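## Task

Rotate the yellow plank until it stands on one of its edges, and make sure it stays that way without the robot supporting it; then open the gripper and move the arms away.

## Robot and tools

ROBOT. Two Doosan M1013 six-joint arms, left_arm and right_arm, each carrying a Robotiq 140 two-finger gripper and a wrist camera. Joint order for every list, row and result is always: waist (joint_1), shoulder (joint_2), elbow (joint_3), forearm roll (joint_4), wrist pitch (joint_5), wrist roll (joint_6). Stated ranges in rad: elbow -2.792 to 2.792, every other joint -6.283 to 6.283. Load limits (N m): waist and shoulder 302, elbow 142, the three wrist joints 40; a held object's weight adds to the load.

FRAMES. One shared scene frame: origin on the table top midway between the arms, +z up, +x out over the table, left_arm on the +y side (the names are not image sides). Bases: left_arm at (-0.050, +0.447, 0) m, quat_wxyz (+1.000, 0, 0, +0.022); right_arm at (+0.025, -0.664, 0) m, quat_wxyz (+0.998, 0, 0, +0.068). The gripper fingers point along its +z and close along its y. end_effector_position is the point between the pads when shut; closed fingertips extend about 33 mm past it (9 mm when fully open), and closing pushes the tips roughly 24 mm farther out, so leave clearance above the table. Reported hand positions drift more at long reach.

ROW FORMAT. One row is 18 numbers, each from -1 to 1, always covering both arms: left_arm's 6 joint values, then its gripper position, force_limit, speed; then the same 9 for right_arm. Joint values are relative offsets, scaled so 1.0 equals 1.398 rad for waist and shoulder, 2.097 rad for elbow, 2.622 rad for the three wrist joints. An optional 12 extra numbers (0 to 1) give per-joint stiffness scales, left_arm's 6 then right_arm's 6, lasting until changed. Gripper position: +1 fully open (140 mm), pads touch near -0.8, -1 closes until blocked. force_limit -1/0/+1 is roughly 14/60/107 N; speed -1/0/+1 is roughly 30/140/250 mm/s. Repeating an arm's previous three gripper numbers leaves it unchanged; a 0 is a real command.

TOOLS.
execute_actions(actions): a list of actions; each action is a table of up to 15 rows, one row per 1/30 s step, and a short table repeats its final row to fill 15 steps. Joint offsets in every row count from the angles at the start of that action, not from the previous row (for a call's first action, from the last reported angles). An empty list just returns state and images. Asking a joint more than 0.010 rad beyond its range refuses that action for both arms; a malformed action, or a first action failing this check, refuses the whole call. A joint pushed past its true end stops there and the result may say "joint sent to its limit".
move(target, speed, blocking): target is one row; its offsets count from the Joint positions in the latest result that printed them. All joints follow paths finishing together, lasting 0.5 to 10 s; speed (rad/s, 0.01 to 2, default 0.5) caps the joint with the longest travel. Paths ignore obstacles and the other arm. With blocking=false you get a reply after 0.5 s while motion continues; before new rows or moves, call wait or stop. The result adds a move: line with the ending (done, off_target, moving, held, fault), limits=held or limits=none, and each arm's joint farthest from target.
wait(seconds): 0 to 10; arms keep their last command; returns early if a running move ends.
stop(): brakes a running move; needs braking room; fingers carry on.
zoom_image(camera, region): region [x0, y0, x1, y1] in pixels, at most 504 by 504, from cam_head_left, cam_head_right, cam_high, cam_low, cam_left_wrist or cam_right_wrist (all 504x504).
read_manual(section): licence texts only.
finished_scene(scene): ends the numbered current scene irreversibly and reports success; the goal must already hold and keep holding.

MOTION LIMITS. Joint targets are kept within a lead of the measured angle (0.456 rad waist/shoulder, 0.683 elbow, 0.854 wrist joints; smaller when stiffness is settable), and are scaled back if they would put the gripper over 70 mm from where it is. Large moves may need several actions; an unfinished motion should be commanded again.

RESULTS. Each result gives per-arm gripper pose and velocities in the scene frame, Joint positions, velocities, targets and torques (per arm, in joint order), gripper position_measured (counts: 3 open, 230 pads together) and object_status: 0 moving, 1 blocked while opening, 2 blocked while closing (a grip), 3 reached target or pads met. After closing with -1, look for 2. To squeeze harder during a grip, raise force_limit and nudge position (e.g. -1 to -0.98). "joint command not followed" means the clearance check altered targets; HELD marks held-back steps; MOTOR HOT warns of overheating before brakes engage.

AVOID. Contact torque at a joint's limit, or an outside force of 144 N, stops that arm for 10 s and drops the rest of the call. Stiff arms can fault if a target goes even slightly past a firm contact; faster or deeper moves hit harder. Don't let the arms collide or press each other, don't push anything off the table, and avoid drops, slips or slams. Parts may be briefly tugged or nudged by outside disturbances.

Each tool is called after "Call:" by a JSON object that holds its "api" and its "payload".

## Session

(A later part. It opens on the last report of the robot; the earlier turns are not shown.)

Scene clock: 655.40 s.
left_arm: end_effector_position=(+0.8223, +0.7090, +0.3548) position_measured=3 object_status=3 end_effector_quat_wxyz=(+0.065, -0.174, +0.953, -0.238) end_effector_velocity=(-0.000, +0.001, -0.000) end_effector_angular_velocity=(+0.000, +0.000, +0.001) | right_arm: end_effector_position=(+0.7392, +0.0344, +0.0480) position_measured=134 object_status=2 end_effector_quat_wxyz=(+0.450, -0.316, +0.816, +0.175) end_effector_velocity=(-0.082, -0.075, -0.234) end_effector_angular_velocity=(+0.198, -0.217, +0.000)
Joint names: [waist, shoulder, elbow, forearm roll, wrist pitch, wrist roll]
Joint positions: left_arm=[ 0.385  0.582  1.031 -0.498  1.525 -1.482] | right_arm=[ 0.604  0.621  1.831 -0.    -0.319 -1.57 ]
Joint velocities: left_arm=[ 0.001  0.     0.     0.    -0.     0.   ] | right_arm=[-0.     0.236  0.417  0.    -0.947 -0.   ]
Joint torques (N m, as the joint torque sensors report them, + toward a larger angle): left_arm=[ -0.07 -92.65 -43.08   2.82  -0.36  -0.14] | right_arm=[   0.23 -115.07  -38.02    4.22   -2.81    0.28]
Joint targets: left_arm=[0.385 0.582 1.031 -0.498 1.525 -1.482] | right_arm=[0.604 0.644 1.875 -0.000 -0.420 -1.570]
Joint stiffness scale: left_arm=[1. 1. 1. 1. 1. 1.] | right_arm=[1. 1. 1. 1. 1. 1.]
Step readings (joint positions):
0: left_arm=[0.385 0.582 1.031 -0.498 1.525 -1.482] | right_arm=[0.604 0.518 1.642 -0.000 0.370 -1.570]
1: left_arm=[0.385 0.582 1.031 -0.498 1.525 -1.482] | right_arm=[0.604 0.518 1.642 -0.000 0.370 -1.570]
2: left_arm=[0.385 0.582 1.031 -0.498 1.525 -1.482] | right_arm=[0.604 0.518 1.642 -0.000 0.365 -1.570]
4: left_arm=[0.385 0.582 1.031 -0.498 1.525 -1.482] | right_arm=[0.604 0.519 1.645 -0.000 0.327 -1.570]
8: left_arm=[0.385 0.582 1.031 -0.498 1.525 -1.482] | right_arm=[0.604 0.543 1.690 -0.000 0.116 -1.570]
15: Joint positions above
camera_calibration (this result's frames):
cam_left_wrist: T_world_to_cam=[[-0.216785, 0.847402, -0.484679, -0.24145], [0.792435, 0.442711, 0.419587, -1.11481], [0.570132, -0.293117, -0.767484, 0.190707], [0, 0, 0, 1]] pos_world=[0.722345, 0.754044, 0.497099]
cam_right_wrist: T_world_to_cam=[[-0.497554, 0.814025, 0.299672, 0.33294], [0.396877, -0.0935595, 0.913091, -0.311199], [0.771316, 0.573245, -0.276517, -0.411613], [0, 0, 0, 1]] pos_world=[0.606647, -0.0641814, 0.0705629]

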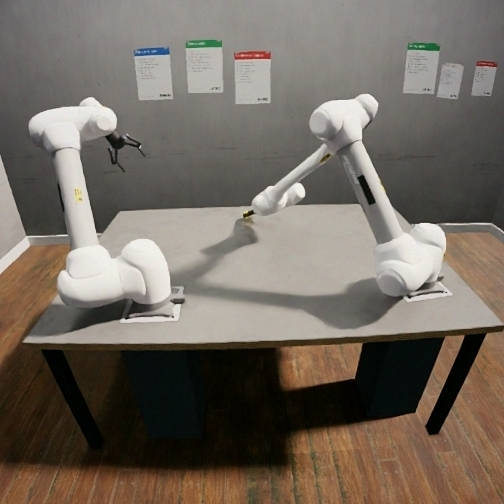

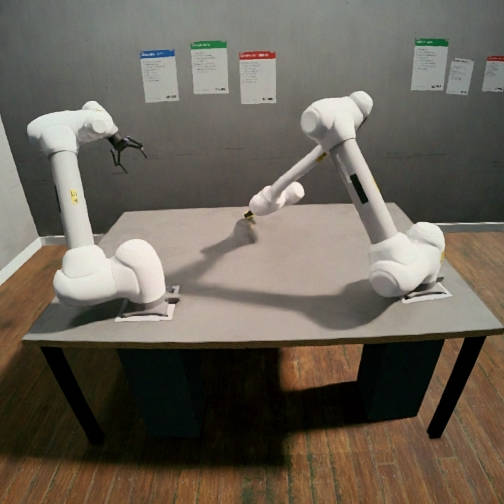

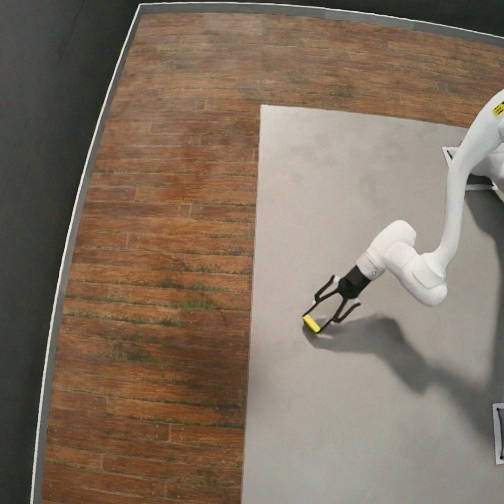

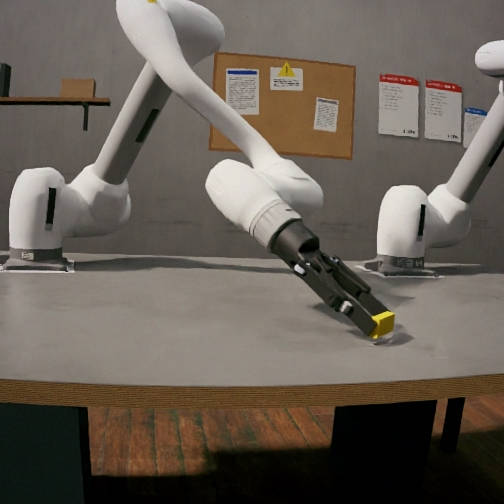

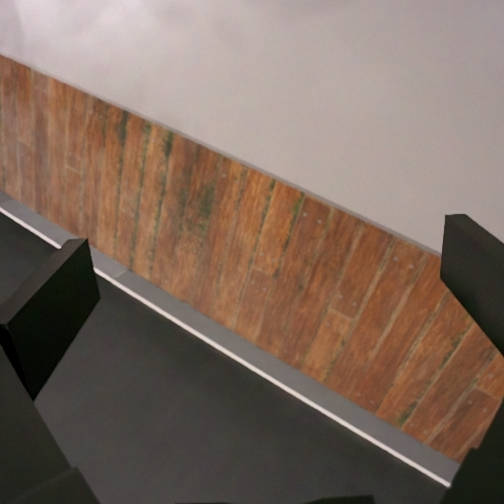

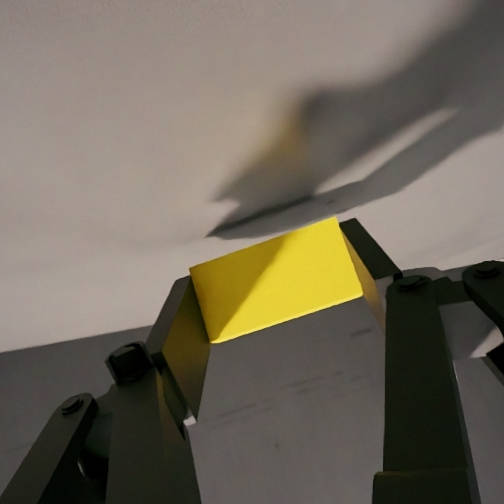

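Call:
{"api": "execute_actions", "payload": {"actions": []}}

Scene clock: 657.60 s.
left_arm: end_effector_position=(+0.8223, +0.7090, +0.3548) position_measured=3 object_status=3 end_effector_quat_wxyz=(+0.065, -0.174, +0.953, -0.238) end_effector_velocity=(-0.000, +0.001, +0.001) end_effector_angular_velocity=(-0.002, -0.002, +0.002) | right_arm: end_effector_position=(+0.7325, +0.0283, +0.0316) position_measured=134 object_status=2 end_effector_quat_wxyz=(+0.467, -0.313, +0.807, +0.181) end_effector_velocity=(+0.000, +0.000, +0.000) end_effector_angular_velocity=(+0.001, +0.000, -0.000)
Joint names: [waist, shoulder, elbow, forearm roll, wrist pitch, wrist roll]
Joint positions: left_arm=[ 0.385  0.582  1.031 -0.498  1.525 -1.482] | right_arm=[ 0.604  0.642  1.87  -0.    -0.418 -1.57 ]
Joint velocities: left_arm=[ 0.002 -0.001  0.    -0.003 -0.     0.   ] | right_arm=[ 0.     0.    -0.    -0.     0.     0.001]
Joint torques (N m, as the joint torque sensors report them, + toward a larger angle): left_arm=[ -2.   -92.97 -43.76   2.84  -0.41  -0.3 ] | right_arm=[ -0.83 -92.48 -25.34   2.53  -1.92   0.28]
Joint targets: left_arm=[0.385 0.582 1.031 -0.498 1.525 -1.482] | right_arm=[0.604 0.644 1.875 -0.000 -0.420 -1.570]
Joint stiffness scale: left_arm=[1. 1. 1. 1. 1. 1.] | right_arm=[1. 1. 1. 1. 1. 1.]
camera_calibration (this result's frames):
cam_left_wrist: T_world_to_cam=[[-0.216786, 0.847402, -0.48468, -0.24145], [0.792435, 0.442711, 0.419587, -1.11481], [0.570132, -0.293117, -0.767484, 0.190707], [0, 0, 0, 1]] pos_world=[0.722345, 0.754043, 0.497099]
cam_right_wrist: T_world_to_cam=[[-0.506578, 0.805784, 0.306743, 0.346127], [0.369616, -0.118462, 0.921602, -0.273683], [0.778949, 0.580241, -0.237821, -0.414494], [0, 0, 0, 1]] pos_world=[0.599368, -0.0708188, 0.0474802]

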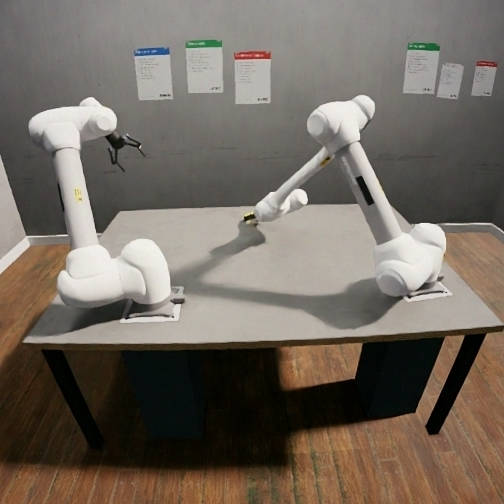

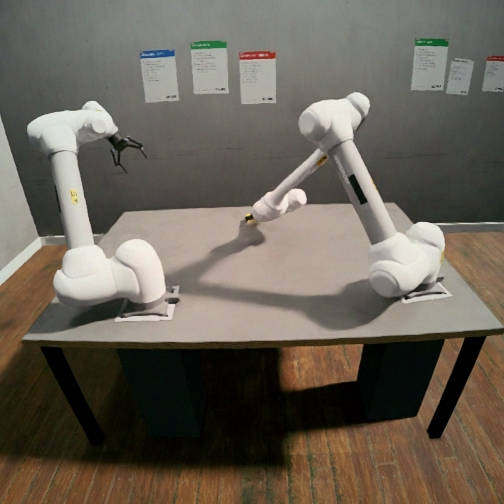

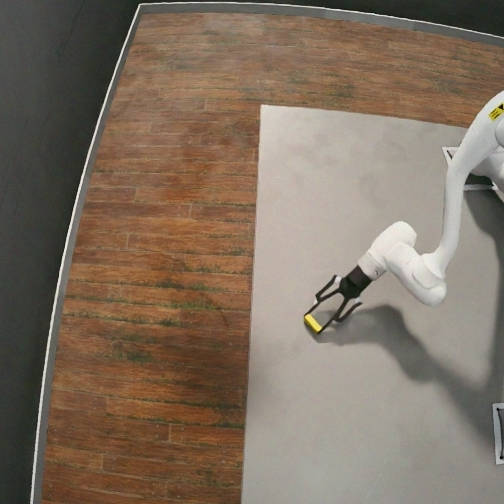

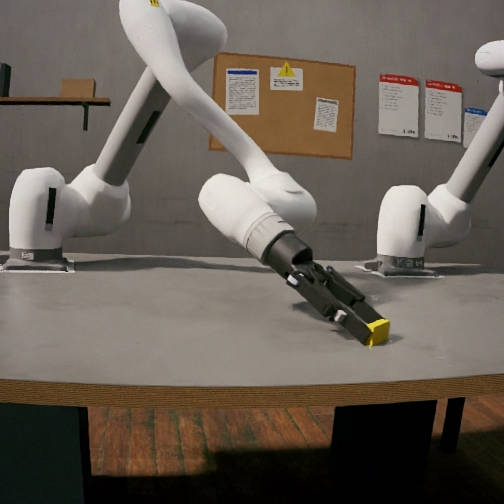

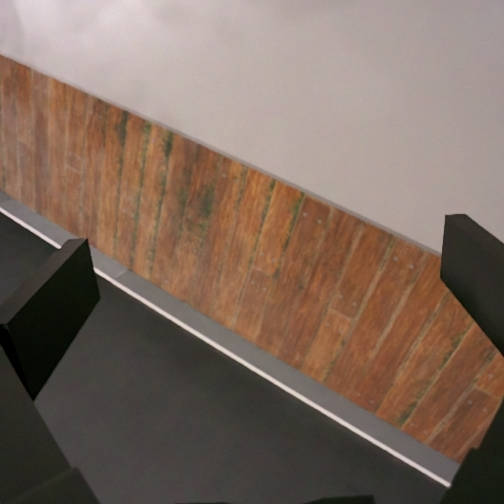

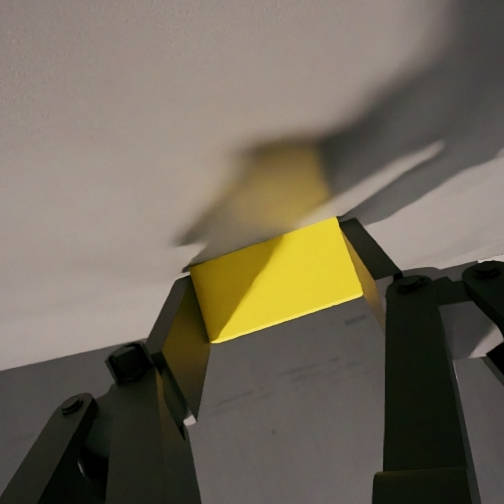

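Call:
{"api": "zoom_image", "payload": {"camera": "cam_low", "region": [345, 305, 405, 355]}}

Call:
{"api": "zoom_image", "payload": {"camera": "cam_right_wrist", "region": [160, 180, 380, 360]}}

Region (345, 305, 405, 355) of cam_low's 504x504 image, scaled by 8.400, with more detail than that image has.

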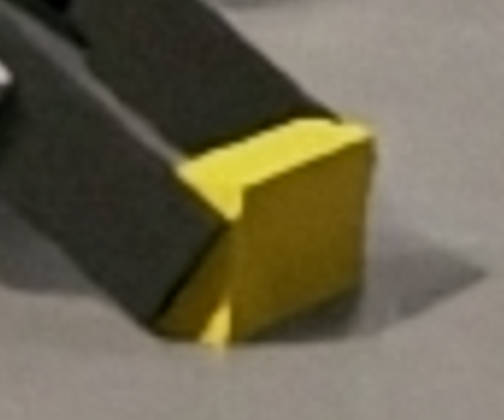

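Region (160, 180, 380, 360) of cam_right_wrist's 504x504 image, scaled by 2.291, with more detail than that image has; it fills the top 412 rows of this view, and the rest is white.

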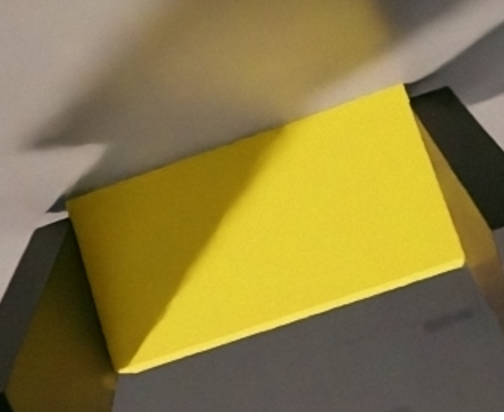

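Call:
{"api": "zoom_image", "payload": {"camera": "cam_right_wrist", "region": [170, 200, 270, 290]}}

Call:
{"api": "zoom_image", "payload": {"camera": "cam_low", "region": [358, 325, 398, 352]}}

Region (170, 200, 270, 290) of cam_right_wrist's 504x504 image, scaled by 5.040, with more detail than that image has; it fills the top 454 rows of this view, and the rest is white.

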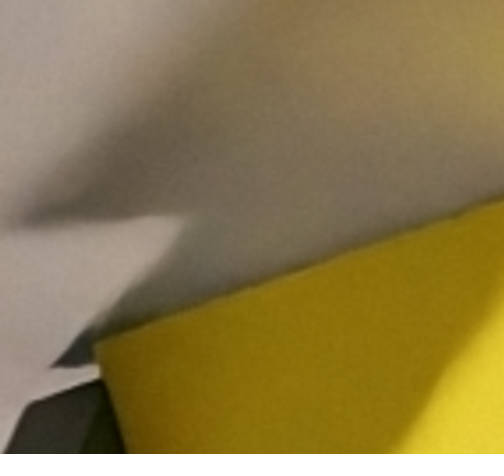

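Region (358, 325, 398, 352) of cam_low's 504x504 image, scaled by 12.600, with more detail than that image has; it fills the top 340 rows of this view, and the rest is white.

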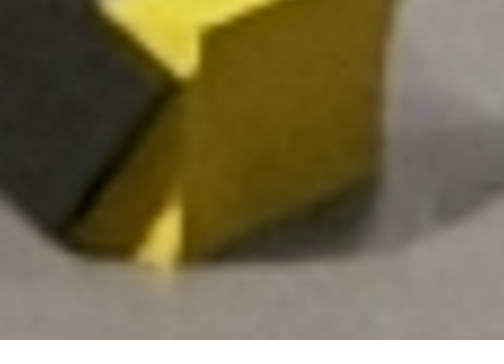

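Call:
{"api": "execute_actions", "payload": {"actions": [[[0,0,0,0,0,0,1,0,0,0,0,0,0,0,0,0.4,-0.4,0.3],[0,0,0,0,0,0,1,0,0,0,0,0,0,0,0,0.4,-0.4,0.3],[0,0,0,0,0,0,1,0,0,0,0,0,0,0,0,0.4,-0.4,0.3],[0,0,0,0,0,0,1,0,0,0,0,0,0,0,0,0.4,-0.4,0.3],[0,0,0,0,0,0,1,0,0,0,0,0,0,0,0,0.4,-0.4,0.3],[0,0,0,0,0,0,1,0,0,0,-0.00228,0,0,0,0,0.4,-0.4,0.3],[0,0,0,0,0,0,1,0,0,0,-0.00888,0,0,0,0,0.4,-0.4,0.3],[0,0,0,0,0,0,1,0,0,0,-0.01917,0,0,0,0,0.4,-0.4,0.3],[0,0,0,0,0,0,1,0,0,0,-0.03213,0,0,0,0,0.4,-0.4,0.3],[0,0,0,0,0,0,1,0,0,0,-0.0465,0,0,0,0,0.4,-0.4,0.3],[0,0,0,0,0,0,1,0,0,0,-0.06086,0,0,0,0,0.4,-0.4,0.3],[0,0,0,0,0,0,1,0,0,0,-0.07382,0,0,0,0,0.4,-0.4,0.3],[0,0,0,0,0,0,1,0,0,0,-0.08411,0,0,0,0,0.4,-0.4,0.3],[0,0,0,0,0,0,1,0,0,0,-0.09071,0,0,0,0,0.4,-0.4,0.3],[0,0,0,0,0,0,1,0,0,0,-0.09299,0,0,0,0,0.4,-0.4,0.3]]]}}

Scene clock: 770.87 s.
left_arm: end_effector_position=(+0.8223, +0.7090, +0.3548) position_measured=3 object_status=3 end_effector_quat_wxyz=(+0.065, -0.174, +0.953, -0.238) end_effector_velocity=(+0.000, -0.000, +0.001) end_effector_angular_velocity=(-0.000, -0.002, -0.000) | right_arm: end_effector_position=(+0.7375, +0.0329, +0.1237) position_measured=78 object_status=3 end_effector_quat_wxyz=(+0.504, -0.304, +0.785, +0.195) end_effector_velocity=(+0.008, +0.007, +0.368) end_effector_angular_velocity=(+0.248, -0.275, +0.001)
Joint names: [waist, shoulder, elbow, forearm roll, wrist pitch, wrist roll]
Joint positions: left_arm=[ 0.385  0.582  1.031 -0.498  1.525 -1.482] | right_arm=[ 0.604  0.549  1.87  -0.    -0.418 -1.57 ]
Joint velocities: left_arm=[-0.    -0.001 -0.    -0.001 -0.     0.   ] | right_arm=[-0.    -0.369 -0.001  0.    -0.    -0.003]
Joint torques (N m, as the joint torque sensors report them, + toward a larger angle): left_arm=[ -3.66 -92.88 -43.68   2.83  -0.47  -0.38] | right_arm=[ -1.11 -72.17 -25.57   2.94  -2.12   0.28]
Joint targets: left_arm=[0.385 0.582 1.031 -0.498 1.525 -1.482] | right_arm=[0.604 0.512 1.870 -0.000 -0.418 -1.570]
Joint stiffness scale: left_arm=[1. 1. 1. 1. 1. 1.] | right_arm=[1. 1. 1. 1. 1. 1.]
Step readings (joint positions):
0: left_arm=[0.385 0.582 1.031 -0.498 1.525 -1.482] | right_arm=[0.604 0.642 1.870 -0.000 -0.418 -1.570]
1: left_arm=[0.385 0.582 1.031 -0.498 1.525 -1.482] | right_arm=[0.604 0.642 1.870 -0.000 -0.418 -1.570]
2: left_arm=[0.385 0.582 1.031 -0.498 1.525 -1.482] | right_arm=[0.604 0.642 1.870 -0.000 -0.418 -1.570]
4: left_arm=[0.385 0.582 1.031 -0.498 1.525 -1.482] | right_arm=[0.604 0.642 1.870 -0.000 -0.418 -1.570]
8: left_arm=[0.385 0.582 1.031 -0.498 1.525 -1.482] | right_arm=[0.604 0.638 1.870 -0.000 -0.418 -1.570]
15: Joint positions above
camera_calibration (this result's frames):
cam_left_wrist: T_world_to_cam=[[-0.216786, 0.847402, -0.484679, -0.24145], [0.792435, 0.442711, 0.419587, -1.11481], [0.570132, -0.293117, -0.767485, 0.190707], [0, 0, 0, 1]] pos_world=[0.722345, 0.754044, 0.497099]
cam_right_wrist: T_world_to_cam=[[-0.528082, 0.786156, 0.321073, 0.33145], [0.306008, -0.176522, 0.935521, -0.31281], [0.792142, 0.592283, -0.147352, -0.420443], [0, 0, 0, 1]] pos_world=[0.603806, -0.066768, 0.124267]

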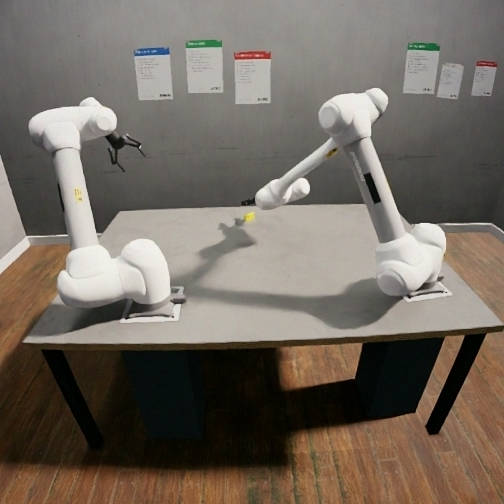

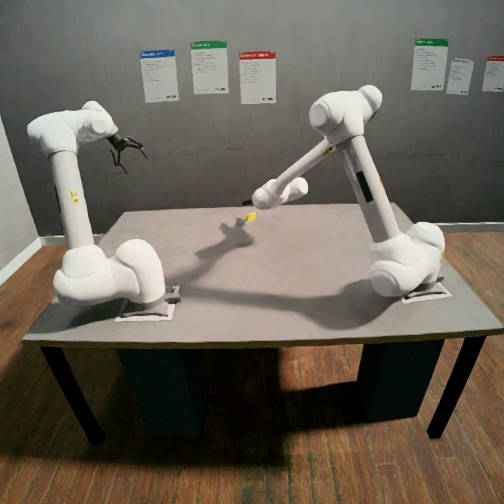

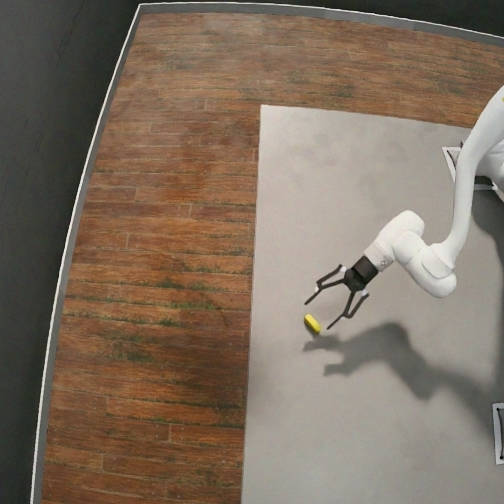

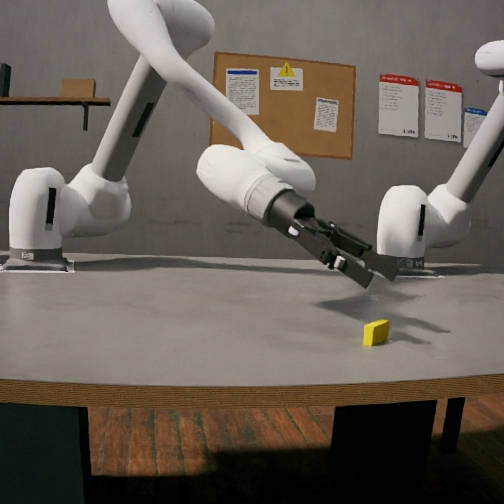

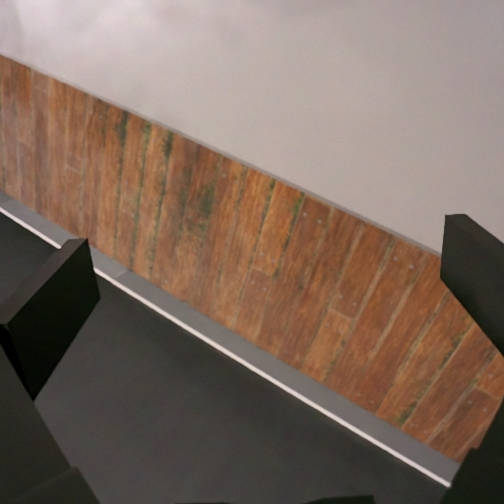

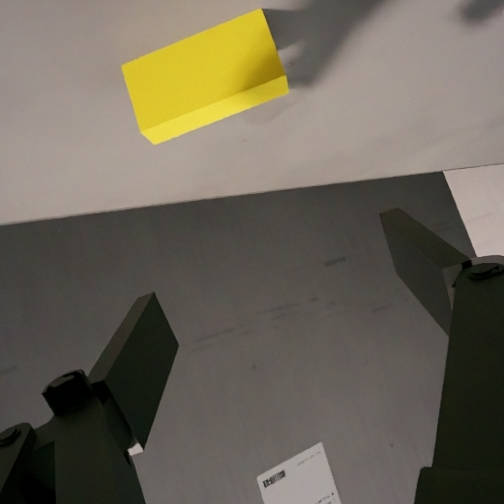

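Call:
{"api": "execute_actions", "payload": {"actions": []}}

Scene clock: 798.20 s.
left_arm: end_effector_position=(+0.8223, +0.7090, +0.3548) position_measured=3 object_status=3 end_effector_quat_wxyz=(+0.065, -0.174, +0.953, -0.238) end_effector_velocity=(-0.000, +0.002, -0.001) end_effector_angular_velocity=(+0.000, +0.001, +0.002) | right_arm: end_effector_position=(+0.7378, +0.0331, +0.1588) position_measured=78 object_status=3 end_effector_quat_wxyz=(+0.517, -0.301, +0.776, +0.201) end_effector_velocity=(+0.000, +0.000, +0.000) end_effector_angular_velocity=(+0.001, -0.001, -0.000)
Joint names: [waist, shoulder, elbow, forearm roll, wrist pitch, wrist roll]
Joint positions: left_arm=[ 0.385  0.582  1.031 -0.498  1.525 -1.482] | right_arm=[ 0.604  0.514  1.87  -0.    -0.418 -1.57 ]
Joint velocities: left_arm=[ 0.001  0.001 -0.     0.001 -0.    -0.   ] | right_arm=[-0.    -0.    -0.    -0.    -0.001  0.   ]
Joint torques (N m, as the joint torque sensors report them, + toward a larger angle): left_arm=[ -0.46 -91.75 -43.79   2.95  -0.47  -0.2 ] | right_arm=[ -1.11 -85.96 -30.95   3.21  -2.67   0.2 ]
Joint targets: left_arm=[0.385 0.582 1.031 -0.498 1.525 -1.482] | right_arm=[0.604 0.512 1.870 -0.000 -0.418 -1.570]
Joint stiffness scale: left_arm=[1. 1. 1. 1. 1. 1.] | right_arm=[1. 1. 1. 1. 1. 1.]
camera_calibration (this result's frames):
cam_left_wrist: T_world_to_cam=[[-0.216786, 0.847402, -0.484679, -0.24145], [0.792435, 0.442711, 0.419587, -1.11481], [0.570132, -0.293117, -0.767485, 0.190707], [0, 0, 0, 1]] pos_world=[0.722344, 0.754043, 0.497099]
cam_right_wrist: T_world_to_cam=[[-0.536504, 0.778468, 0.325807, 0.325839], [0.281604, -0.198796, 0.938711, -0.327462], [0.795526, 0.595371, -0.112565, -0.423784], [0, 0, 0, 1]] pos_world=[0.60416, -0.0664448, 0.153528]

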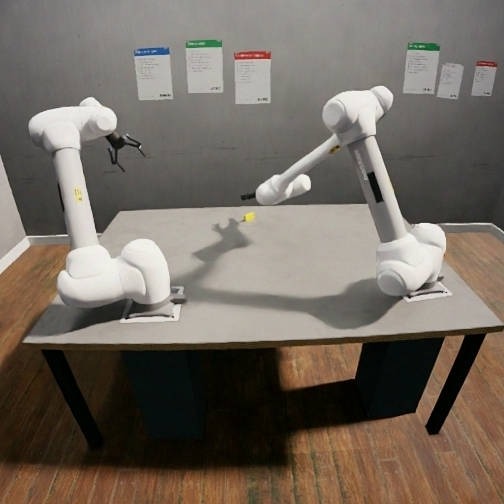

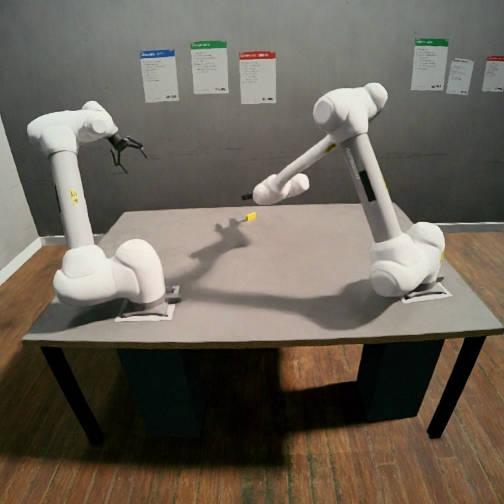

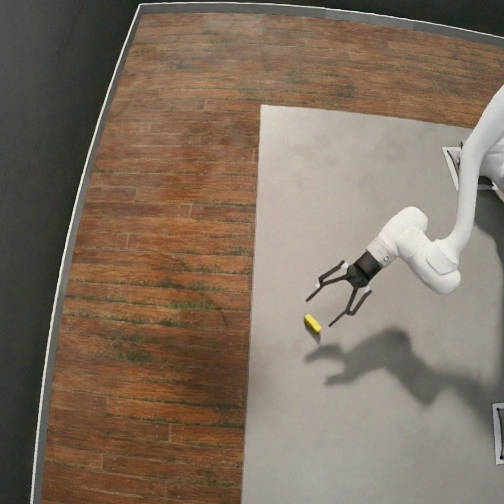

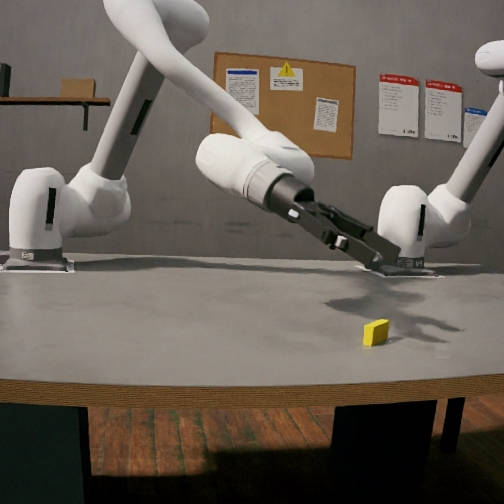

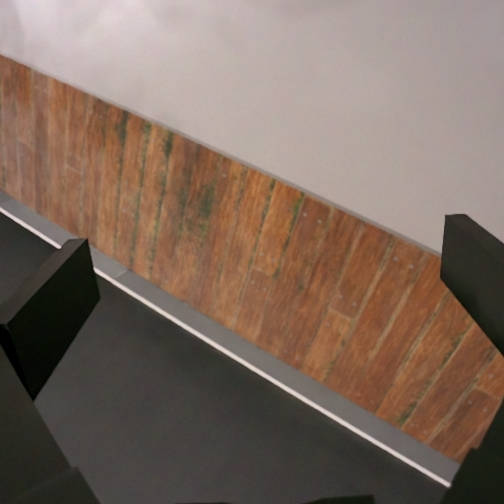

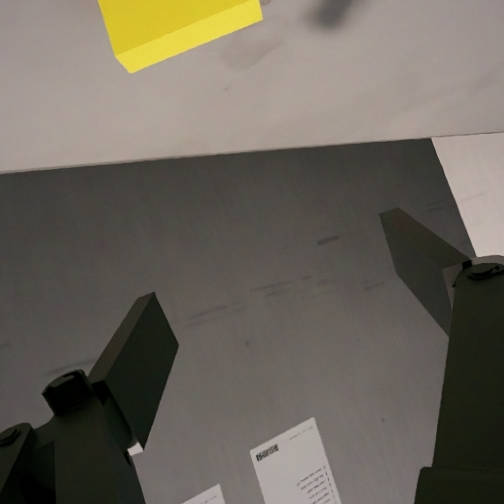

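Call:
{"api": "finished_scene", "payload": {"scene": 1}}

The scene is finished: the task was done.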